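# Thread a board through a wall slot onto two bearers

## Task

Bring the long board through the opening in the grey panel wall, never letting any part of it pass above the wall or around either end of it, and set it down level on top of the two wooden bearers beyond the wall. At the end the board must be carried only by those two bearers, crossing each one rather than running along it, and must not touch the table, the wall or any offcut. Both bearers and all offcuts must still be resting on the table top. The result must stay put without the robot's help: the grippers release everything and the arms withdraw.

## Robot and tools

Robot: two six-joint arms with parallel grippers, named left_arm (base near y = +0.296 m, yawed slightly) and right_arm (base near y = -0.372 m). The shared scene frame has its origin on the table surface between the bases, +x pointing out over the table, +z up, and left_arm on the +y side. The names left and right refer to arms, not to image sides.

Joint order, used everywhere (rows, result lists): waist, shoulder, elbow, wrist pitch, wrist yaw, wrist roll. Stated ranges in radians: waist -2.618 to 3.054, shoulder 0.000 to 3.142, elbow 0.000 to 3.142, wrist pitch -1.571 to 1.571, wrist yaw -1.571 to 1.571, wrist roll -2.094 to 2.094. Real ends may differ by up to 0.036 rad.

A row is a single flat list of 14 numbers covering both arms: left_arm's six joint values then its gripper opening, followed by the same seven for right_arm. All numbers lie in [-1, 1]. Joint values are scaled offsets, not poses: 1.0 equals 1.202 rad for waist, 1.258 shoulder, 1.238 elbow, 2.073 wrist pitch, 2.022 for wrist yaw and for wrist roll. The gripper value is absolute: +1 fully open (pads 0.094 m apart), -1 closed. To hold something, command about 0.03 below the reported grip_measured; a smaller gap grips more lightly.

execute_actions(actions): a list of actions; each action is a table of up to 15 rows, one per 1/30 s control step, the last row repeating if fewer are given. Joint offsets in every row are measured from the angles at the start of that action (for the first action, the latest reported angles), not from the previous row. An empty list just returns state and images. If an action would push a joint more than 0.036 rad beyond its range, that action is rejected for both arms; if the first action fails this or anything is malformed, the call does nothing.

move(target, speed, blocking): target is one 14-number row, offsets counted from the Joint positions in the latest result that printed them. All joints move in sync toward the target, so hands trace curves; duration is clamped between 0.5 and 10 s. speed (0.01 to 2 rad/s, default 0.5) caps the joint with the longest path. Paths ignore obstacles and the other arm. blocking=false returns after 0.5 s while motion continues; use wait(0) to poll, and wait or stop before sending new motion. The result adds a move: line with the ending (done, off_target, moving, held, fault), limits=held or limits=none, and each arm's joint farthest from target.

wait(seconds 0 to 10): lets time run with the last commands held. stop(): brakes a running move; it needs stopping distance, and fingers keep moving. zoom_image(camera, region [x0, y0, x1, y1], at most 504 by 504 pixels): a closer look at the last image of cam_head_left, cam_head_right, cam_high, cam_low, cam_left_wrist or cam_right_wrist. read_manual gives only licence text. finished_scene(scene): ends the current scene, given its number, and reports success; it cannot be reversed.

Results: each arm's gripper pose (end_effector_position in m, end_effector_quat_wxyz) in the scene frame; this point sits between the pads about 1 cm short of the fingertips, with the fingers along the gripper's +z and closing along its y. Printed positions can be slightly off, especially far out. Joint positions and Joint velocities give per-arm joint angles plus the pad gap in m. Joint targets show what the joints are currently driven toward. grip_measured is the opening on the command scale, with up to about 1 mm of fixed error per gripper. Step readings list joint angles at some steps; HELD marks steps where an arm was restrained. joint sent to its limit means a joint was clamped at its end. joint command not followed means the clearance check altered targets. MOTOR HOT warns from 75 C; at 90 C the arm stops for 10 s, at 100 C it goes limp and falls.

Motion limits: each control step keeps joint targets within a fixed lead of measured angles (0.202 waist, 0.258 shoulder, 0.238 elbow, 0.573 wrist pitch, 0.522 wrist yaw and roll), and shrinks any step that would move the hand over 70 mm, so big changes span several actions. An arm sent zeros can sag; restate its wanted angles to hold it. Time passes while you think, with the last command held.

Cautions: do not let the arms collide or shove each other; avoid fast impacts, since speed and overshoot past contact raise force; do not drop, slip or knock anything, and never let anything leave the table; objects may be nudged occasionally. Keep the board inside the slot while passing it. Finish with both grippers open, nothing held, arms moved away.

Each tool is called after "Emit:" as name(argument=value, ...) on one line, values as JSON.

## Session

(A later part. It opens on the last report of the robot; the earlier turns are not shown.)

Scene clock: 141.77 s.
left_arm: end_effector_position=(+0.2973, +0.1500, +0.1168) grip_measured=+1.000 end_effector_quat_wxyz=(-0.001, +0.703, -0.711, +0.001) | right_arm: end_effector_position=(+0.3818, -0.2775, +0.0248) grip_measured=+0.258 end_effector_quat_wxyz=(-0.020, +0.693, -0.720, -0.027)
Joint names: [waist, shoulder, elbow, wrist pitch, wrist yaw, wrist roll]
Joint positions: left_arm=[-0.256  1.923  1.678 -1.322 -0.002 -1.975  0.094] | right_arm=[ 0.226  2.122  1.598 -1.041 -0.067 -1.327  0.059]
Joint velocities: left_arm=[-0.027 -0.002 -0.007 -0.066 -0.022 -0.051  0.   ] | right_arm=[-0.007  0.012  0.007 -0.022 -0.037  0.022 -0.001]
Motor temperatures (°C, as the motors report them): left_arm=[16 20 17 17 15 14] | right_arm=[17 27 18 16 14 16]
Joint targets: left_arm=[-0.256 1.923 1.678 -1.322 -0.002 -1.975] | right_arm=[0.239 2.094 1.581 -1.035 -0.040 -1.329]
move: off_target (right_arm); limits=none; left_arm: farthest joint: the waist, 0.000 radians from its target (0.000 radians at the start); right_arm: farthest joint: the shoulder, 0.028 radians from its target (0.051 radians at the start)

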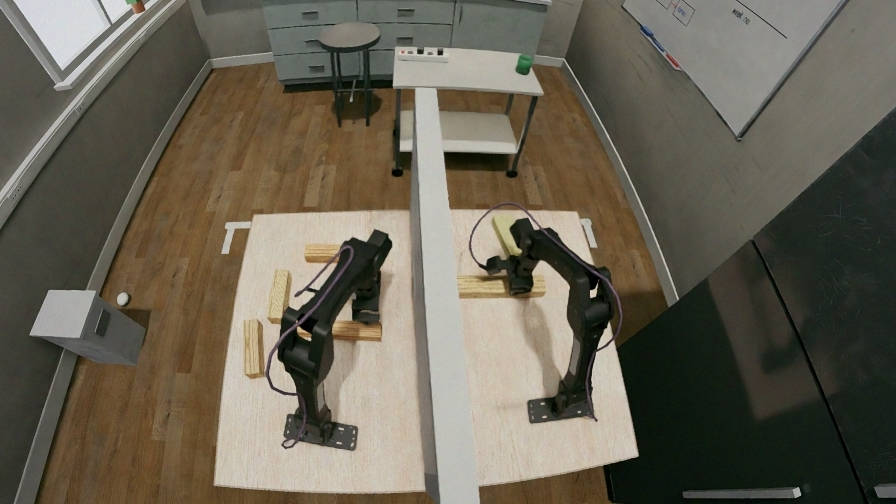

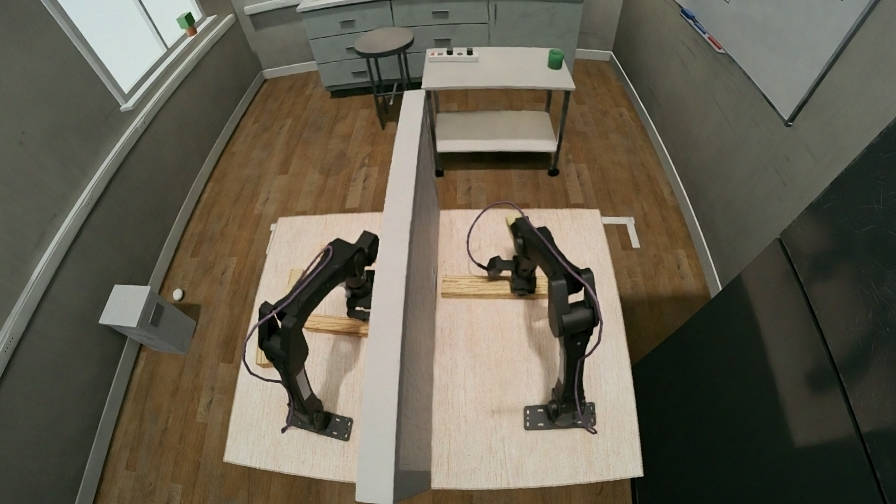

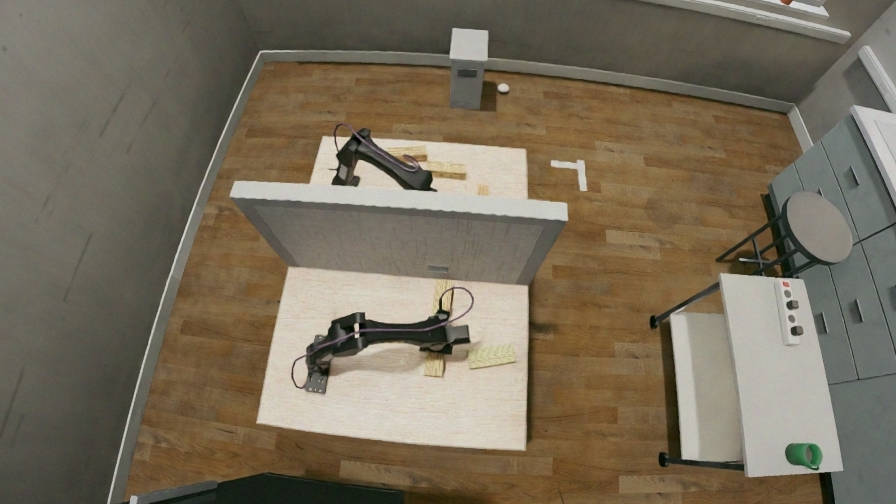

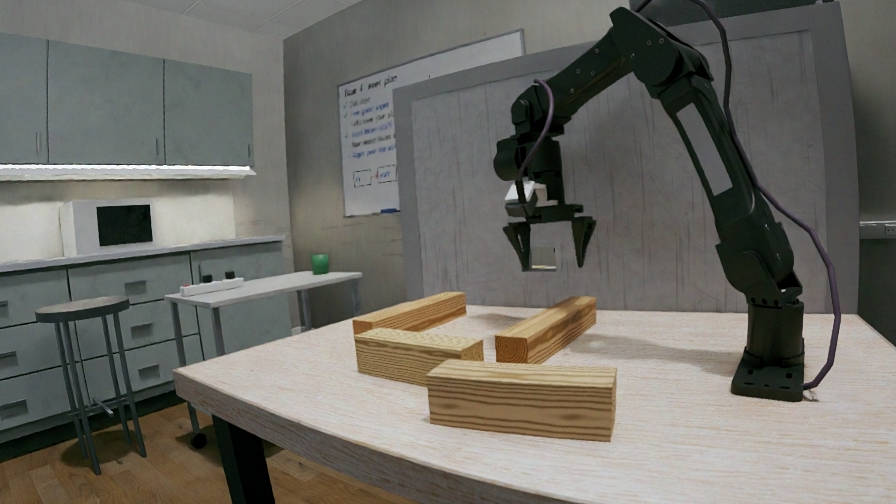

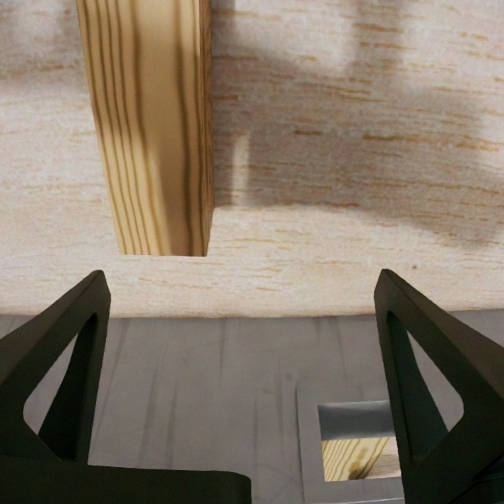

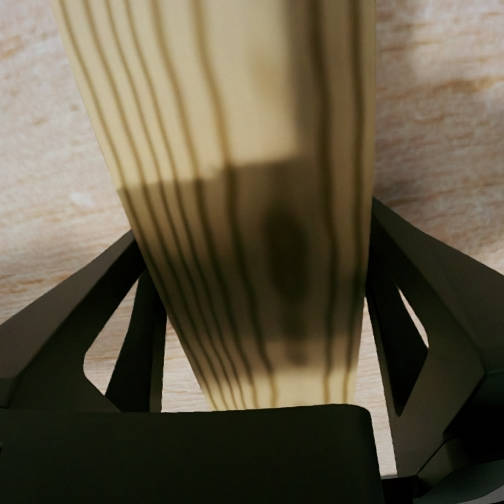

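Emit:
execute_actions(actions=[[[0,0,0,0,0,0,1,0.0,-0.01,0.0,0,0.033,0.0,0.45]],[[0,0,0,0,0,0,1,0.0,-0.01,0.0,0,0.0,0.0,0.45],[0,0,0,0,0,0,1,0.0,-0.01,0.0,0,0.0,0.0,0.45],[0,0,0,0,0,0,1,0.0,-0.01,0.0,0,0.0,0.0,0.2]]])

Scene clock: 142.93 s.
left_arm: end_effector_position=(+0.2973, +0.1500, +0.1168) grip_measured=+1.000 end_effector_quat_wxyz=(-0.001, +0.703, -0.711, +0.001) | right_arm: end_effector_position=(+0.3837, -0.2891, +0.0244) grip_measured=+0.251 end_effector_quat_wxyz=(-0.002, +0.693, -0.721, +0.000)
Joint names: [waist, shoulder, elbow, wrist pitch, wrist yaw, wrist roll]
Joint positions: left_arm=[-0.256  1.923  1.678 -1.322 -0.002 -1.975  0.094] | right_arm=[ 0.226  2.122  1.598 -1.043 -0.002 -1.327  0.059]
Joint velocities: left_arm=[-0.002 -0.007 -0.017  0.007 -0.037  0.007  0.   ] | right_arm=[-0.017  0.017 -0.017 -0.051  0.007  0.022  0.   ]
Motor temperatures (°C, as the motors report them): left_arm=[16 20 17 17 15 14] | right_arm=[17 27 18 16 14 16]
Joint targets: left_arm=[-0.256 1.923 1.678 -1.322 -0.002 -1.975] | right_arm=[0.226 2.110 1.598 -1.041 -0.002 -1.327]
Step readings (joint positions; steps 1 to 15: 1st action; 16 to 30: 2nd action):
0: left_arm=[-0.256 1.923 1.678 -1.322 -0.002 -1.975] | right_arm=[0.226 2.122 1.598 -1.041 -0.067 -1.327]
1: left_arm=[-0.256 1.923 1.678 -1.322 -0.002 -1.975] | right_arm=[0.226 2.122 1.598 -1.041 -0.058 -1.327]
2: left_arm=[-0.256 1.923 1.678 -1.322 -0.002 -1.975] | right_arm=[0.226 2.122 1.598 -1.041 -0.047 -1.327]
4: left_arm=[-0.256 1.923 1.678 -1.322 -0.002 -1.975] | right_arm=[0.226 2.122 1.598 -1.041 -0.029 -1.327]
8: left_arm=[-0.256 1.923 1.678 -1.322 -0.002 -1.975] | right_arm=[0.226 2.122 1.598 -1.041 -0.011 -1.327]
15: left_arm=[-0.256 1.923 1.678 -1.322 -0.002 -1.975] | right_arm=[0.226 2.122 1.598 -1.041 -0.002 -1.327]
16: left_arm=[-0.256 1.923 1.678 -1.322 -0.002 -1.975] | right_arm=[0.226 2.122 1.598 -1.041 -0.002 -1.327]
17: left_arm=[-0.256 1.923 1.678 -1.322 -0.002 -1.975] | right_arm=[0.226 2.122 1.598 -1.041 -0.002 -1.327]
19: left_arm=[-0.256 1.923 1.678 -1.322 -0.002 -1.975] | right_arm=[0.226 2.122 1.598 -1.043 -0.002 -1.327]
23: left_arm=[-0.256 1.923 1.678 -1.322 -0.002 -1.975] | right_arm=[0.226 2.122 1.598 -1.043 -0.002 -1.327]
30: Joint positions above

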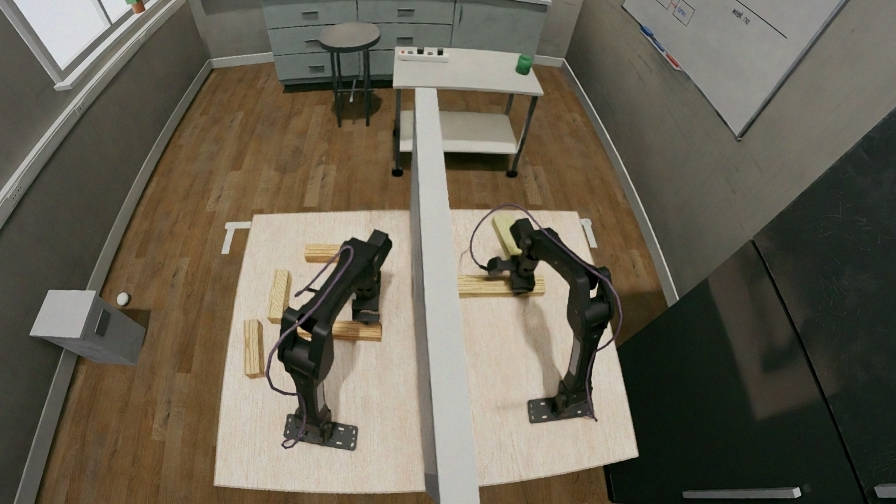

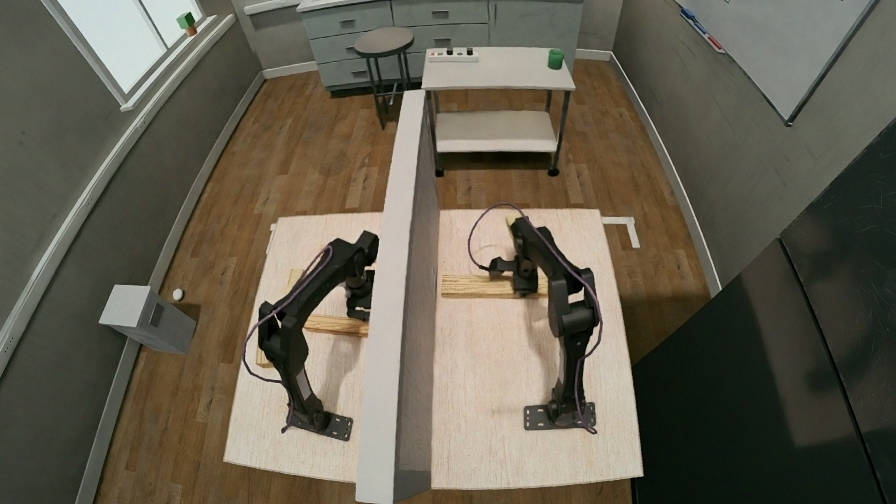

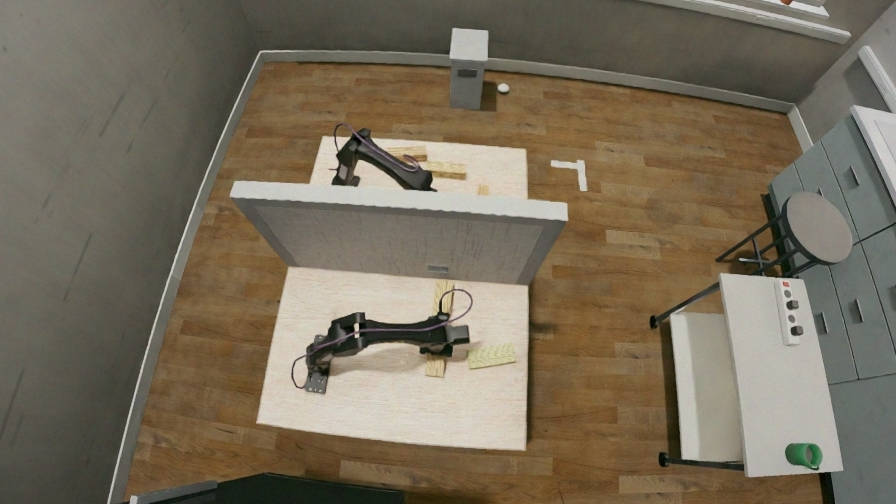

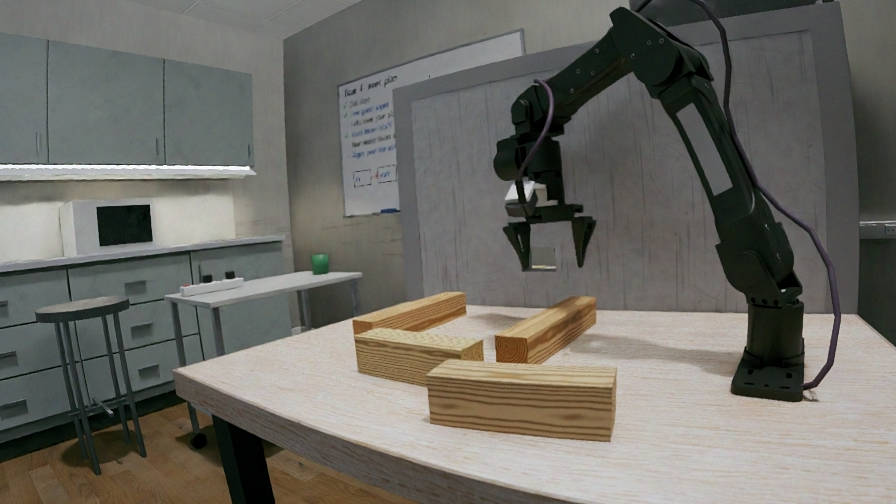

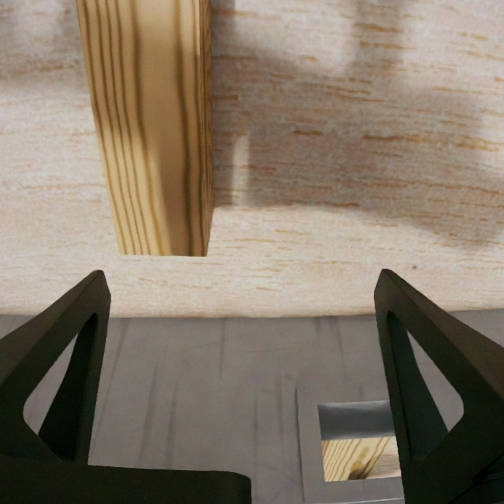

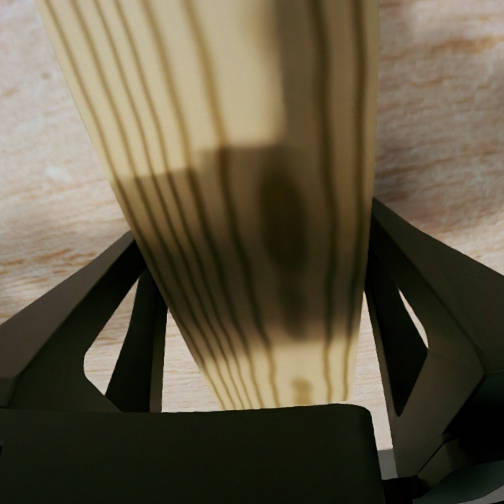

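Emit:
move(target=[0,0,0,0,0,0,1,0.018,-0.113,0.236,-0.171,-0.021,-0.0135,0.2], speed=0.4)

Emit:
zoom_image(camera="cam_low", region=[500, 225, 590, 290])

Scene clock: 144.97 s.
left_arm: end_effector_position=(+0.2973, +0.1500, +0.1168) grip_measured=+1.000 end_effector_quat_wxyz=(-0.001, +0.703, -0.711, +0.001) | right_arm: end_effector_position=(+0.3701, -0.2871, +0.1297) grip_measured=+0.251 end_effector_quat_wxyz=(-0.008, +0.706, -0.708, +0.005)
Joint names: [waist, shoulder, elbow, wrist pitch, wrist yaw, wrist roll]
Joint positions: left_arm=[-0.256  1.923  1.678 -1.322 -0.002 -1.975  0.094] | right_arm=[ 0.238  2.01   1.852 -1.393 -0.    -1.35   0.059]
Joint velocities: left_arm=[-0.002  0.017  0.012  0.022  0.037 -0.095  0.   ] | right_arm=[-0.007  0.007 -0.002  0.022  0.051 -0.022 -0.   ]
Motor temperatures (°C, as the motors report them): left_arm=[16 20 17 17 15 14] | right_arm=[17 27 18 16 14 16]
Joint targets: left_arm=[-0.256 1.923 1.678 -1.322 -0.002 -1.975] | right_arm=[0.247 1.980 1.890 -1.397 -0.044 -1.354]
move: off_target (right_arm); limits=none; left_arm: farthest joint: the waist, 0.000 radians from its target (0.000 radians at the start); right_arm: farthest joint: the wrist yaw, 0.044 radians from its target (0.043 radians at the start)

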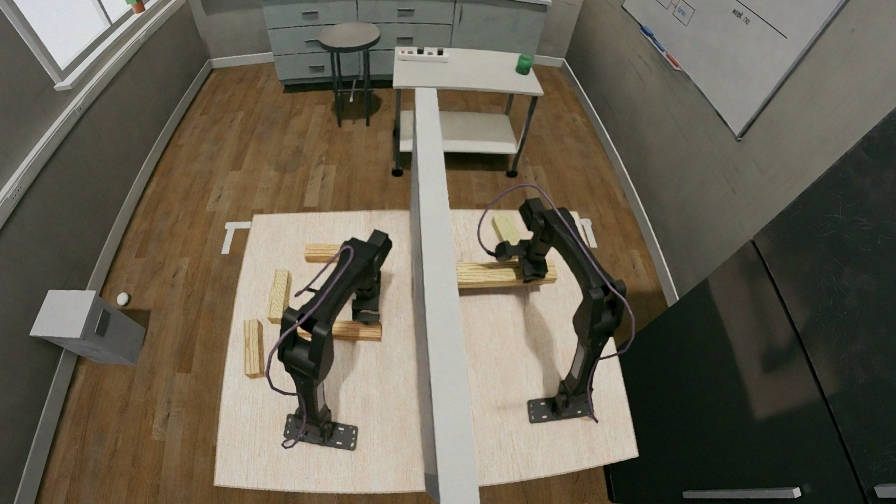

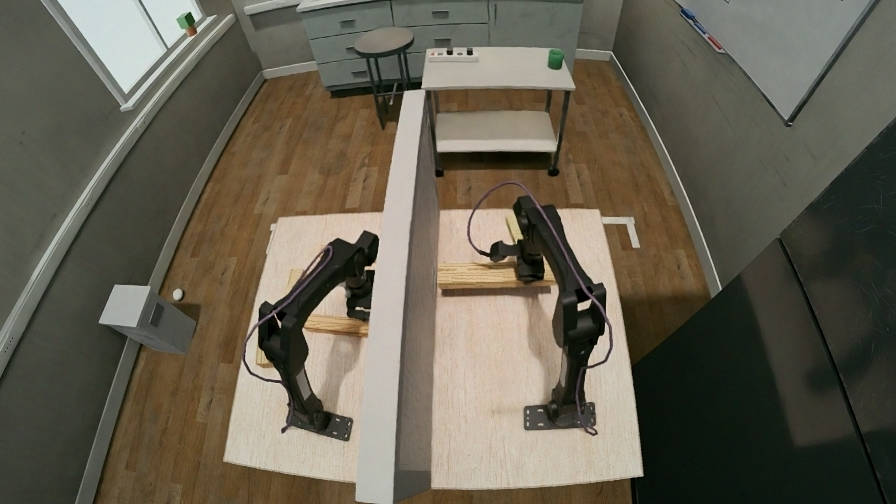

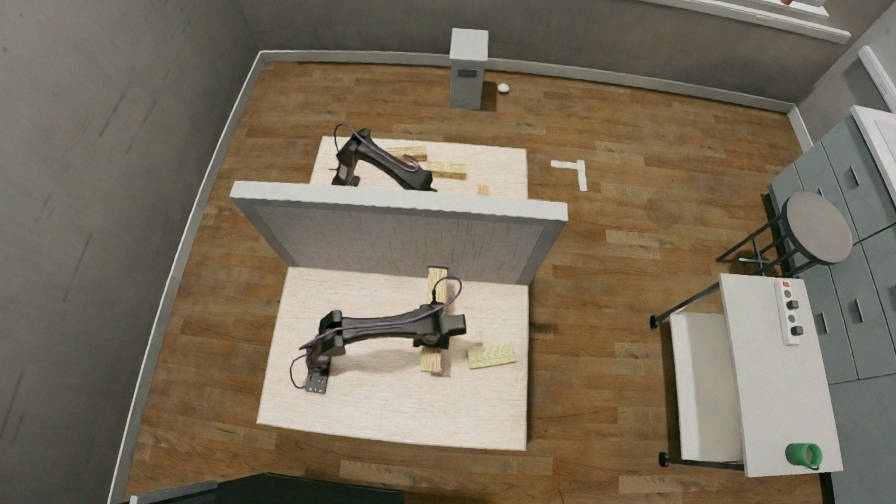

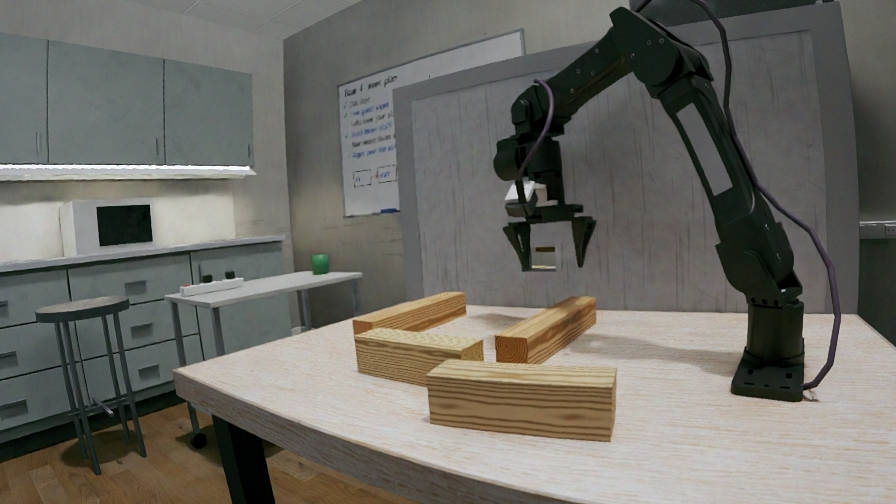

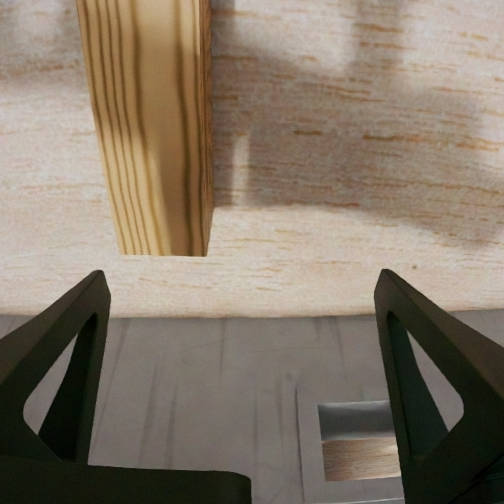

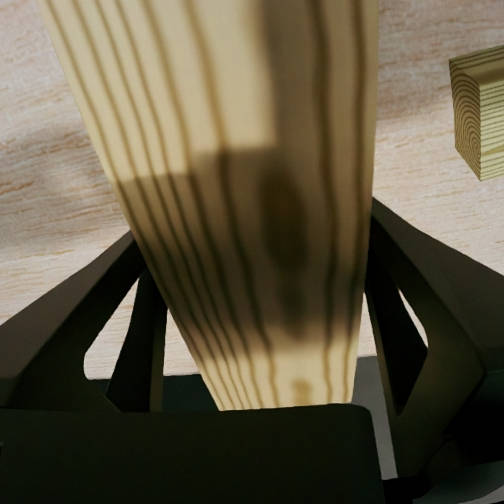

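Region (500, 225, 590, 290) of cam_low's 896x504 image, scaled by 5.600, with more detail than that image has.

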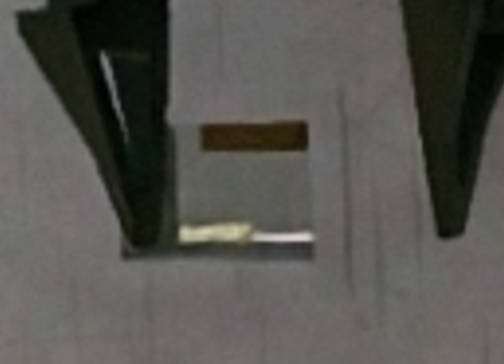

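Emit:
move(target=[0,0,0,0,0,0,1,0.015,-0.024,-0.094,0.0415,-0.022,0.002,0.2], speed=0.3)

Emit:
zoom_image(camera="cam_low", region=[500, 225, 590, 290])

Scene clock: 146.50 s.
left_arm: end_effector_position=(+0.2973, +0.1500, +0.1168) grip_measured=+1.000 end_effector_quat_wxyz=(-0.001, +0.703, -0.711, +0.001) | right_arm: end_effector_position=(+0.3608, -0.2854, +0.1017) grip_measured=+0.251 end_effector_quat_wxyz=(+0.008, +0.709, -0.705, -0.005)
Joint names: [waist, shoulder, elbow, wrist pitch, wrist yaw, wrist roll]
Joint positions: left_arm=[-0.256  1.923  1.678 -1.322 -0.002 -1.975  0.094] | right_arm=[ 0.249  2.01   1.74  -1.319  0.001 -1.35   0.059]
Joint velocities: left_arm=[-0.002 -0.007 -0.007  0.022 -0.007 -0.022  0.   ] | right_arm=[ 0.002  0.017 -0.002 -0.037 -0.037  0.037  0.001]
Motor temperatures (°C, as the motors report them): left_arm=[16 20 17 17 15 14] | right_arm=[17 27 18 16 14 16]
Joint targets: left_arm=[-0.256 1.923 1.678 -1.322 -0.002 -1.975] | right_arm=[0.256 1.980 1.735 -1.307 -0.045 -1.346]
move: off_target (right_arm); limits=none; left_arm: farthest joint: the waist, 0.000 radians from its target (0.000 radians at the start); right_arm: farthest joint: the wrist yaw, 0.045 radians from its target (0.044 radians at the start)

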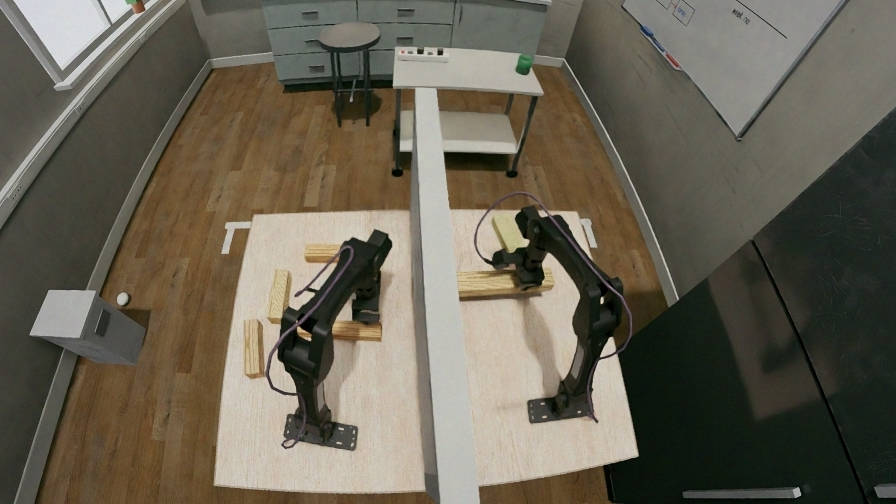

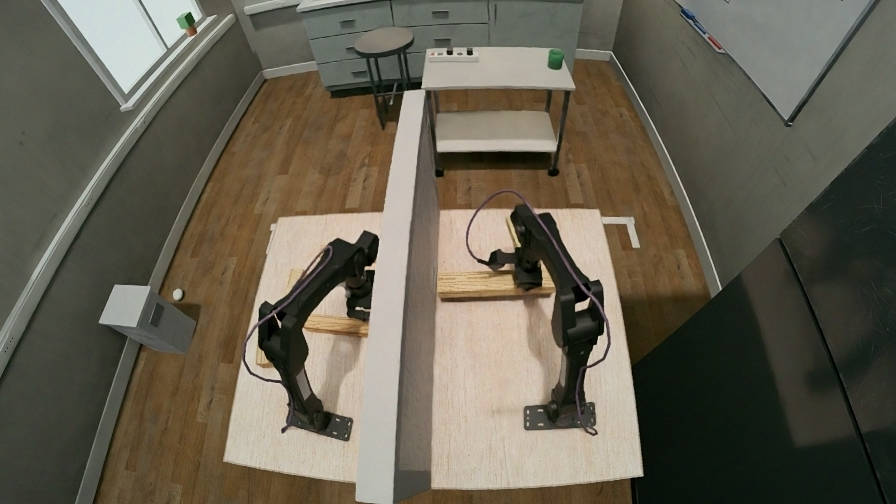

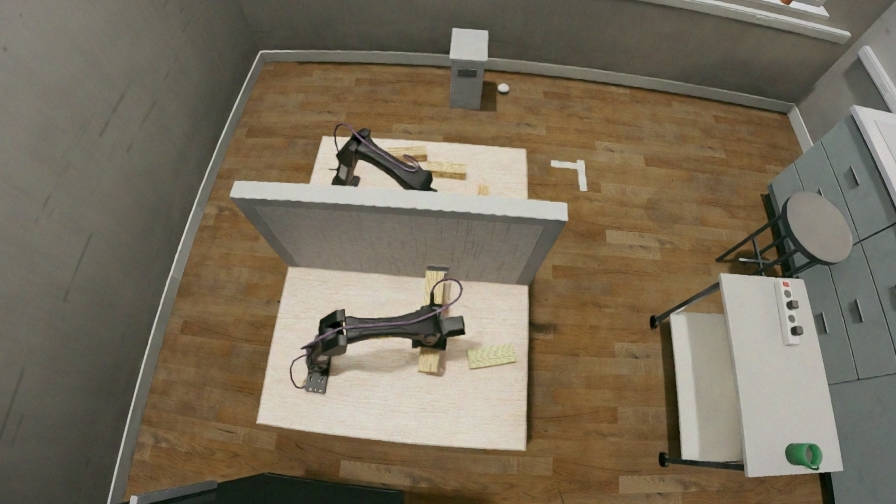

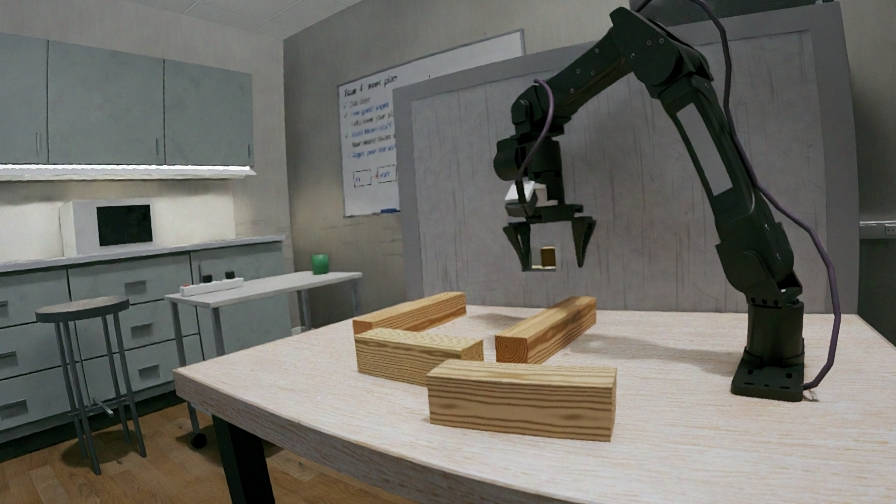

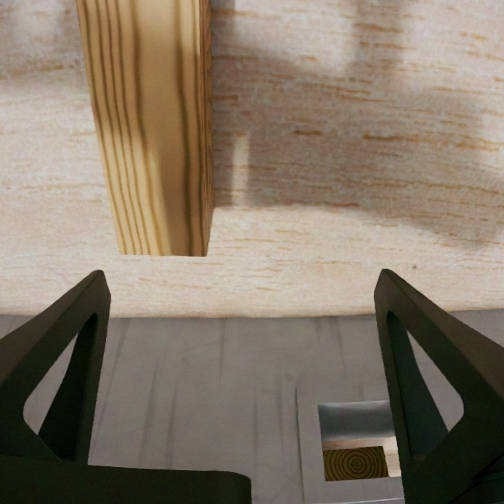

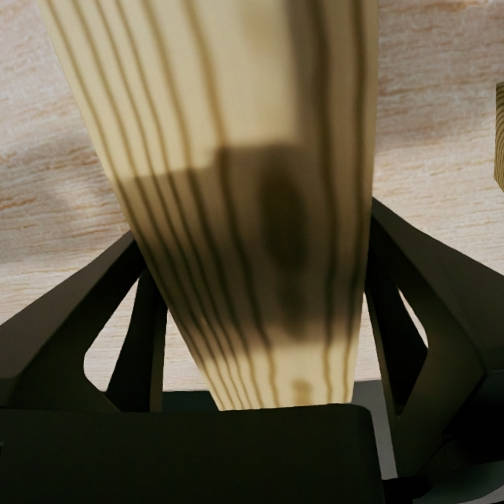

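Region (500, 225, 590, 290) of cam_low's 896x504 image, scaled by 5.600, with more detail than that image has.

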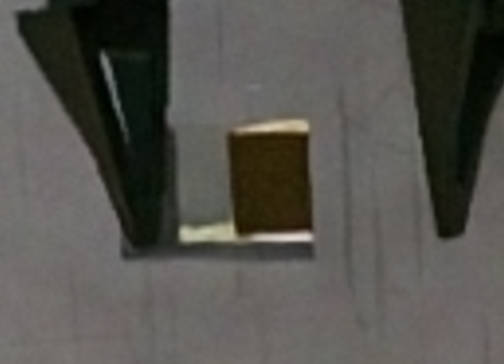

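Emit:
execute_actions(actions=[[[0,0,0,0,0,0,1,0.007,0.0095,0.069,0.010,-0.023,0.007,0.2]]])

Emit:
zoom_image(camera="cam_low", region=[500, 225, 590, 290])

Scene clock: 147.43 s.
left_arm: end_effector_position=(+0.2973, +0.1500, +0.1168) grip_measured=+1.000 end_effector_quat_wxyz=(-0.001, +0.703, -0.711, +0.001) | right_arm: end_effector_position=(+0.3741, -0.2821, +0.1064) grip_measured=+0.251 end_effector_quat_wxyz=(-0.009, +0.707, -0.707, +0.005)
Joint names: [waist, shoulder, elbow, wrist pitch, wrist yaw, wrist roll]
Joint positions: left_arm=[-0.256  1.923  1.678 -1.322 -0.002 -1.975  0.094] | right_arm=[ 0.249  2.027  1.784 -1.307 -0.    -1.342  0.059]
Joint velocities: left_arm=[-0.007 -0.022  0.012  0.051 -0.095  0.037  0.   ] | right_arm=[-0.012 -0.017 -0.012  0.037 -0.007 -0.007 -0.001]
Motor temperatures (°C, as the motors report them): left_arm=[16 20 17 17 15 14] | right_arm=[17 27 18 16 14 16]
Joint targets: left_arm=[-0.256 1.923 1.678 -1.322 -0.002 -1.975] | right_arm=[0.257 2.022 1.826 -1.299 -0.046 -1.336]
Step readings (joint positions):
0: left_arm=[-0.256 1.923 1.678 -1.322 -0.002 -1.975] | right_arm=[0.249 2.010 1.740 -1.319 0.001 -1.350]
1: left_arm=[-0.256 1.923 1.678 -1.322 -0.002 -1.975] | right_arm=[0.249 2.013 1.747 -1.323 0.001 -1.349]
2: left_arm=[-0.256 1.923 1.678 -1.322 -0.002 -1.975] | right_arm=[0.249 2.019 1.759 -1.325 0.001 -1.349]
4: left_arm=[-0.256 1.923 1.678 -1.322 -0.002 -1.975] | right_arm=[0.249 2.026 1.776 -1.316 -0.000 -1.346]
8: left_arm=[-0.256 1.923 1.678 -1.322 -0.002 -1.975] | right_arm=[0.249 2.027 1.784 -1.307 -0.000 -1.343]
15: Joint positions above

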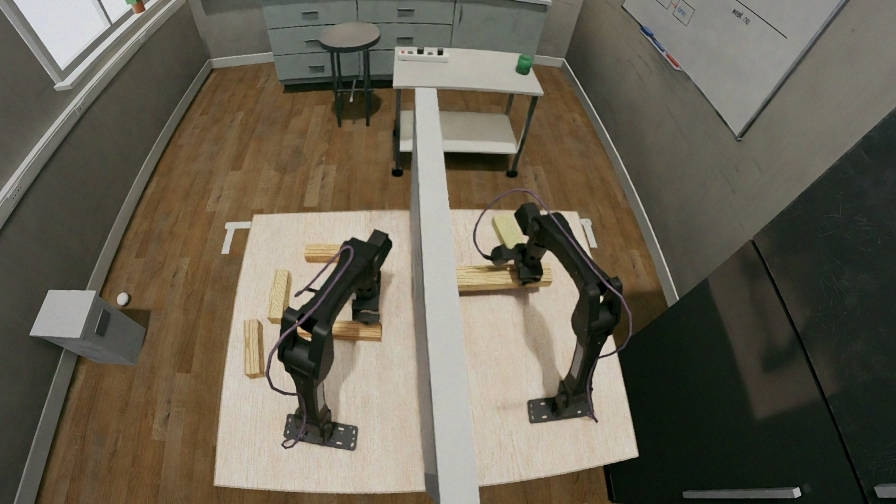

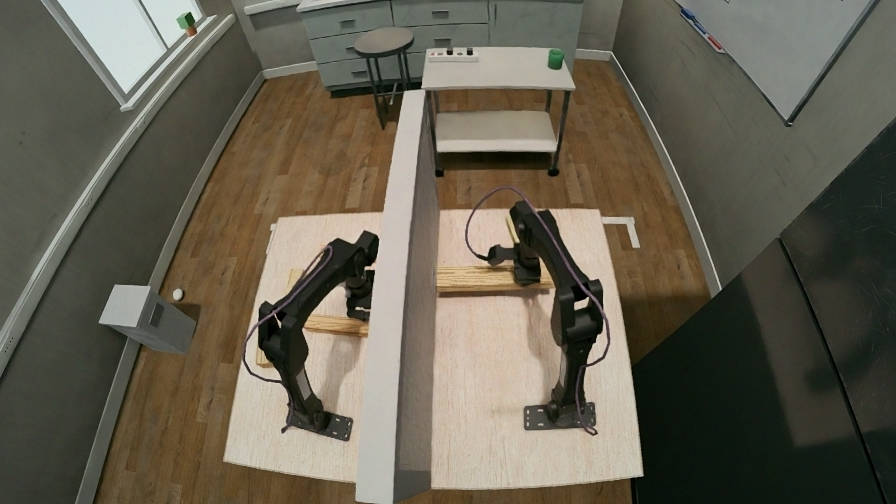

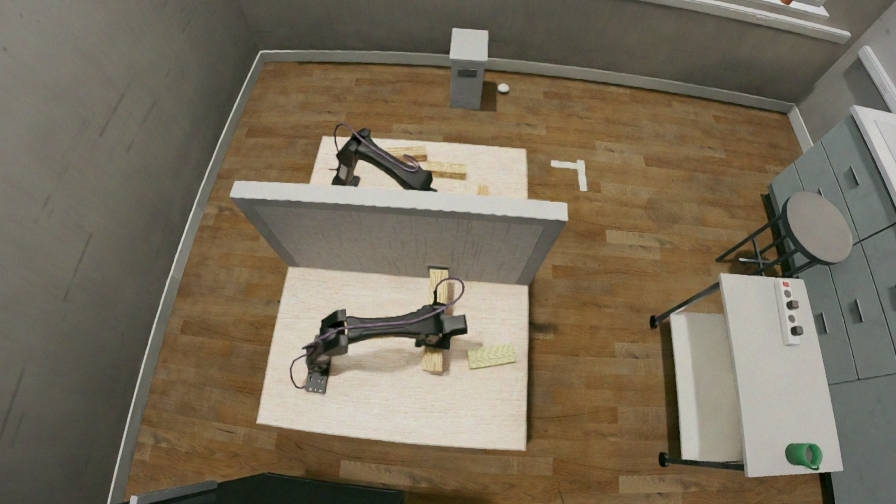

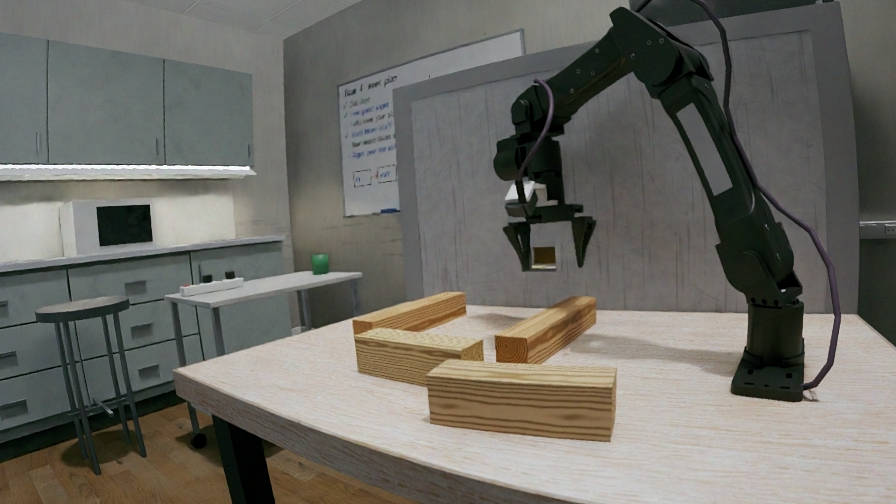

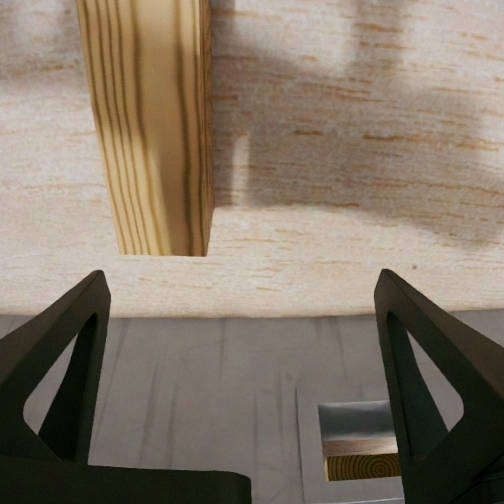

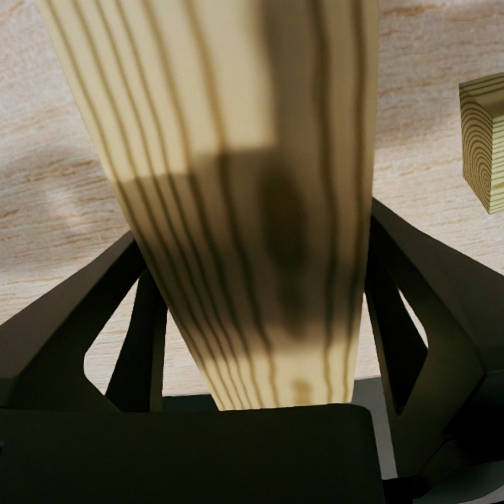

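Region (500, 225, 590, 290) of cam_low's 896x504 image, scaled by 5.600, with more detail than that image has.

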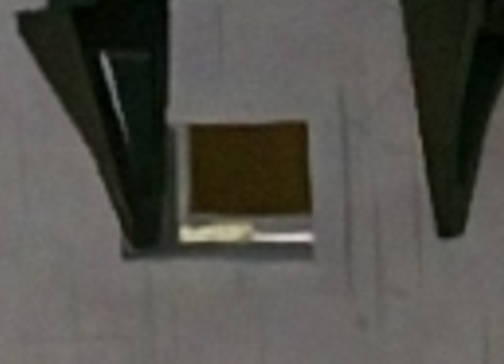

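Emit:
execute_actions(actions=[[[0,0,0,0,0,0,1,0.0119,-0.0019,0.0371,0.0023,-0.023,0.0061,0.2],[0,0,0,0,0,0,1,0.0171,0.0002,0.0402,0.0006,-0.023,0.0092,0.2],[0,0,0,0,0,0,1,0.0223,0.0023,0.0434,-0.001,-0.023,0.0123,0.2],[0,0,0,0,0,0,1,0.0275,0.0044,0.0465,-0.0027,-0.023,0.0154,0.2],[0,0,0,0,0,0,1,0.0327,0.0066,0.0496,-0.0043,-0.023,0.0185,0.2],[0,0,0,0,0,0,1,0.0379,0.0087,0.0527,-0.0059,-0.023,0.0216,0.2],[0,0,0,0,0,0,1,0.0431,0.0108,0.0558,-0.0076,-0.023,0.0247,0.2],[0,0,0,0,0,0,1,0.0483,0.0129,0.059,-0.0092,-0.023,0.0278,0.2],[0,0,0,0,0,0,1,0.0535,0.015,0.0621,-0.0109,-0.023,0.0309,0.2],[0,0,0,0,0,0,1,0.0587,0.0171,0.0652,-0.0125,-0.023,0.034,0.2]]])

Emit:
zoom_image(camera="cam_low", region=[500, 225, 590, 290])

Scene clock: 148.63 s.
left_arm: end_effector_position=(+0.2973, +0.1500, +0.1168) grip_measured=+1.000 end_effector_quat_wxyz=(-0.001, +0.703, -0.711, +0.001) | right_arm: end_effector_position=(+0.3706, -0.2535, +0.1048) grip_measured=+0.251 end_effector_quat_wxyz=(-0.006, +0.712, -0.702, -0.001)
Joint names: [waist, shoulder, elbow, wrist pitch, wrist yaw, wrist roll]
Joint positions: left_arm=[-0.256  1.923  1.678 -1.322 -0.002 -1.975  0.094] | right_arm=[ 0.318  2.055  1.819 -1.324 -0.007 -1.288  0.059]
Joint velocities: left_arm=[-0.012 -0.012 -0.012 -0.007  0.095  0.037  0.   ] | right_arm=[-0.017  0.017  0.012 -0.037 -0.022  0.022  0.   ]
Motor temperatures (°C, as the motors report them): left_arm=[16 20 17 17 15 14] | right_arm=[17 27 18 16 14 16]
Joint targets: left_arm=[-0.256 1.923 1.678 -1.322 -0.002 -1.975] | right_arm=[0.319 2.049 1.864 -1.333 -0.047 -1.274]
Step readings (joint positions):
0: left_arm=[-0.256 1.923 1.678 -1.322 -0.002 -1.975] | right_arm=[0.249 2.027 1.784 -1.307 -0.000 -1.342]
1: left_arm=[-0.256 1.923 1.678 -1.322 -0.002 -1.975] | right_arm=[0.249 2.027 1.784 -1.307 -0.000 -1.342]
2: left_arm=[-0.256 1.923 1.678 -1.322 -0.002 -1.975] | right_arm=[0.250 2.027 1.784 -1.307 -0.000 -1.339]
4: left_arm=[-0.256 1.923 1.678 -1.322 -0.002 -1.975] | right_arm=[0.257 2.029 1.786 -1.309 -0.000 -1.333]
8: left_arm=[-0.256 1.923 1.678 -1.322 -0.002 -1.975] | right_arm=[0.283 2.043 1.806 -1.315 -0.001 -1.314]
15: Joint positions above

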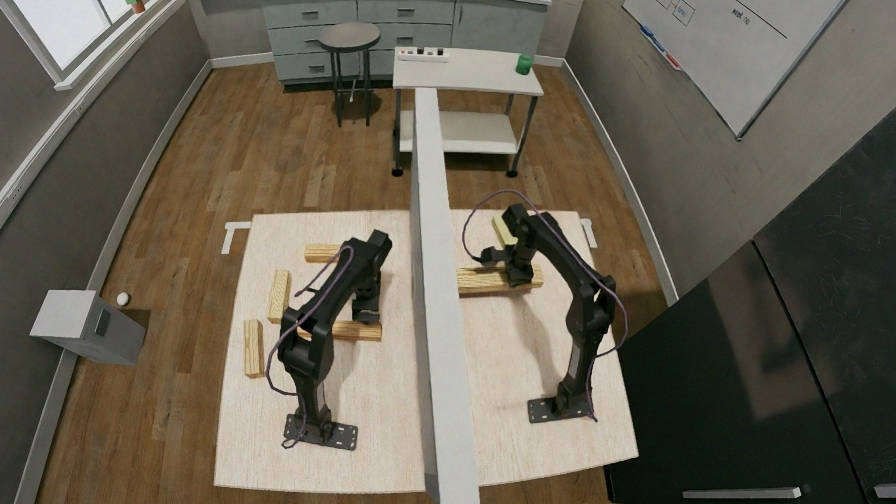

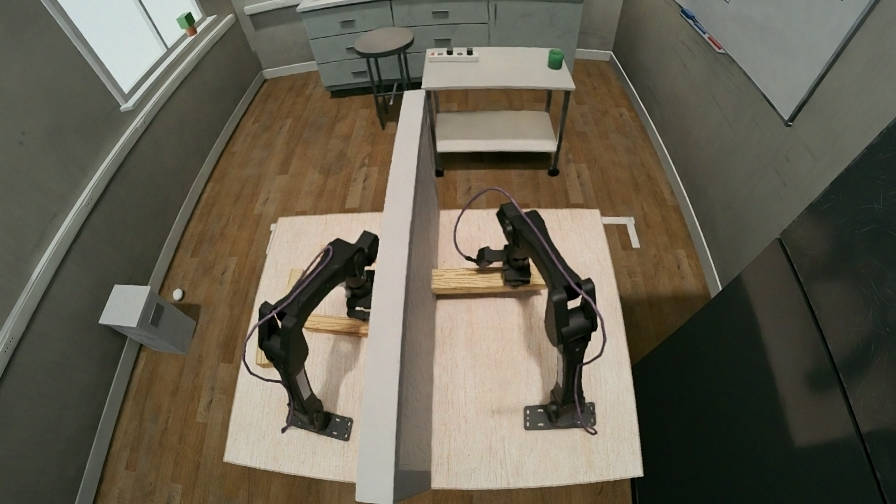

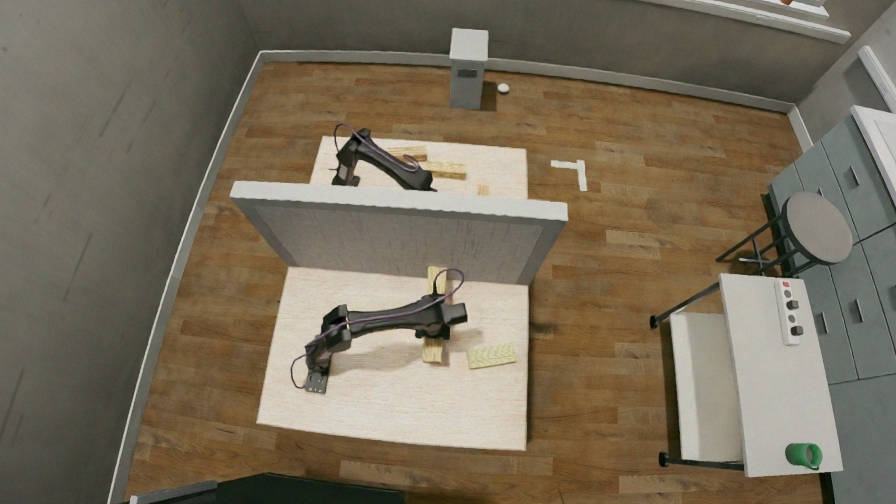

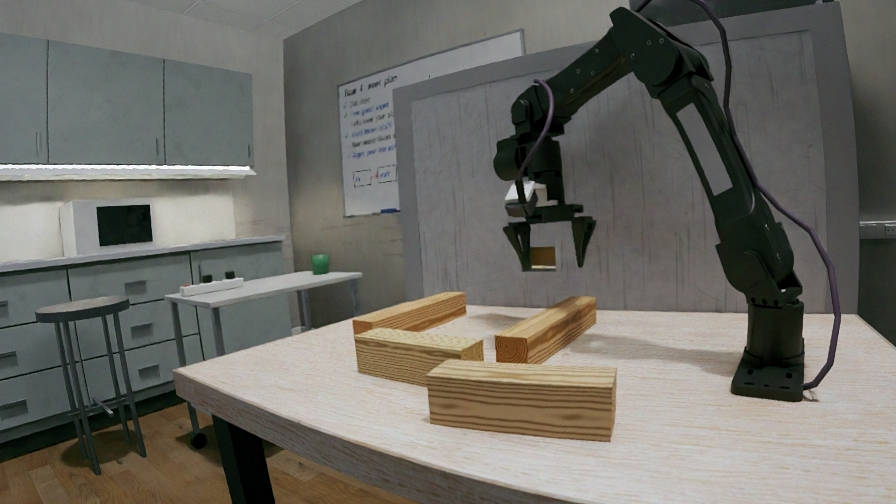

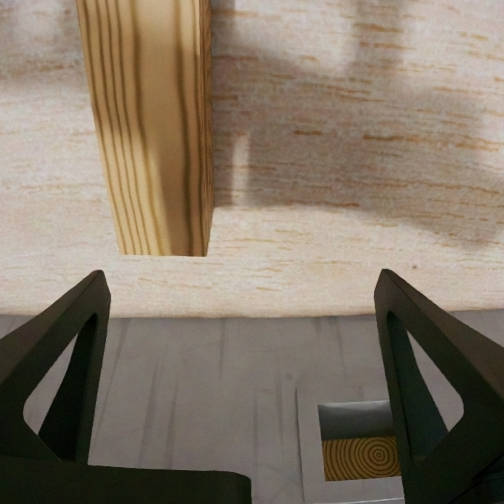

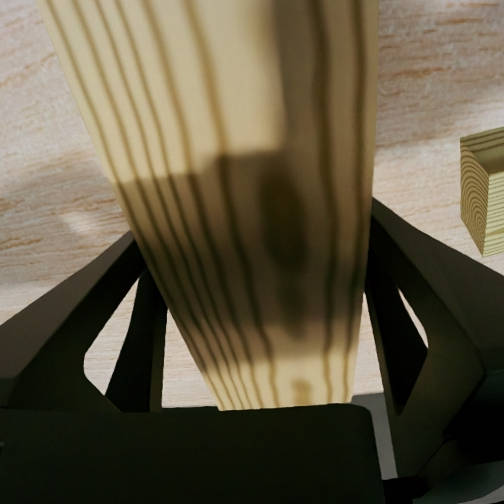

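Region (500, 225, 590, 290) of cam_low's 896x504 image, scaled by 5.600, with more detail than that image has.

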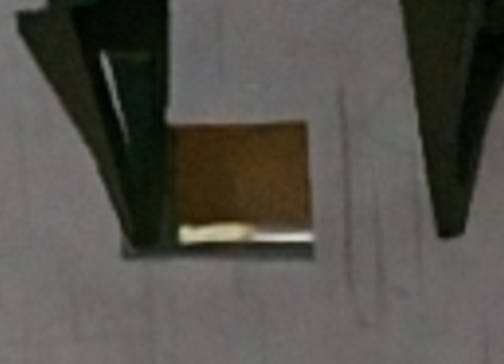

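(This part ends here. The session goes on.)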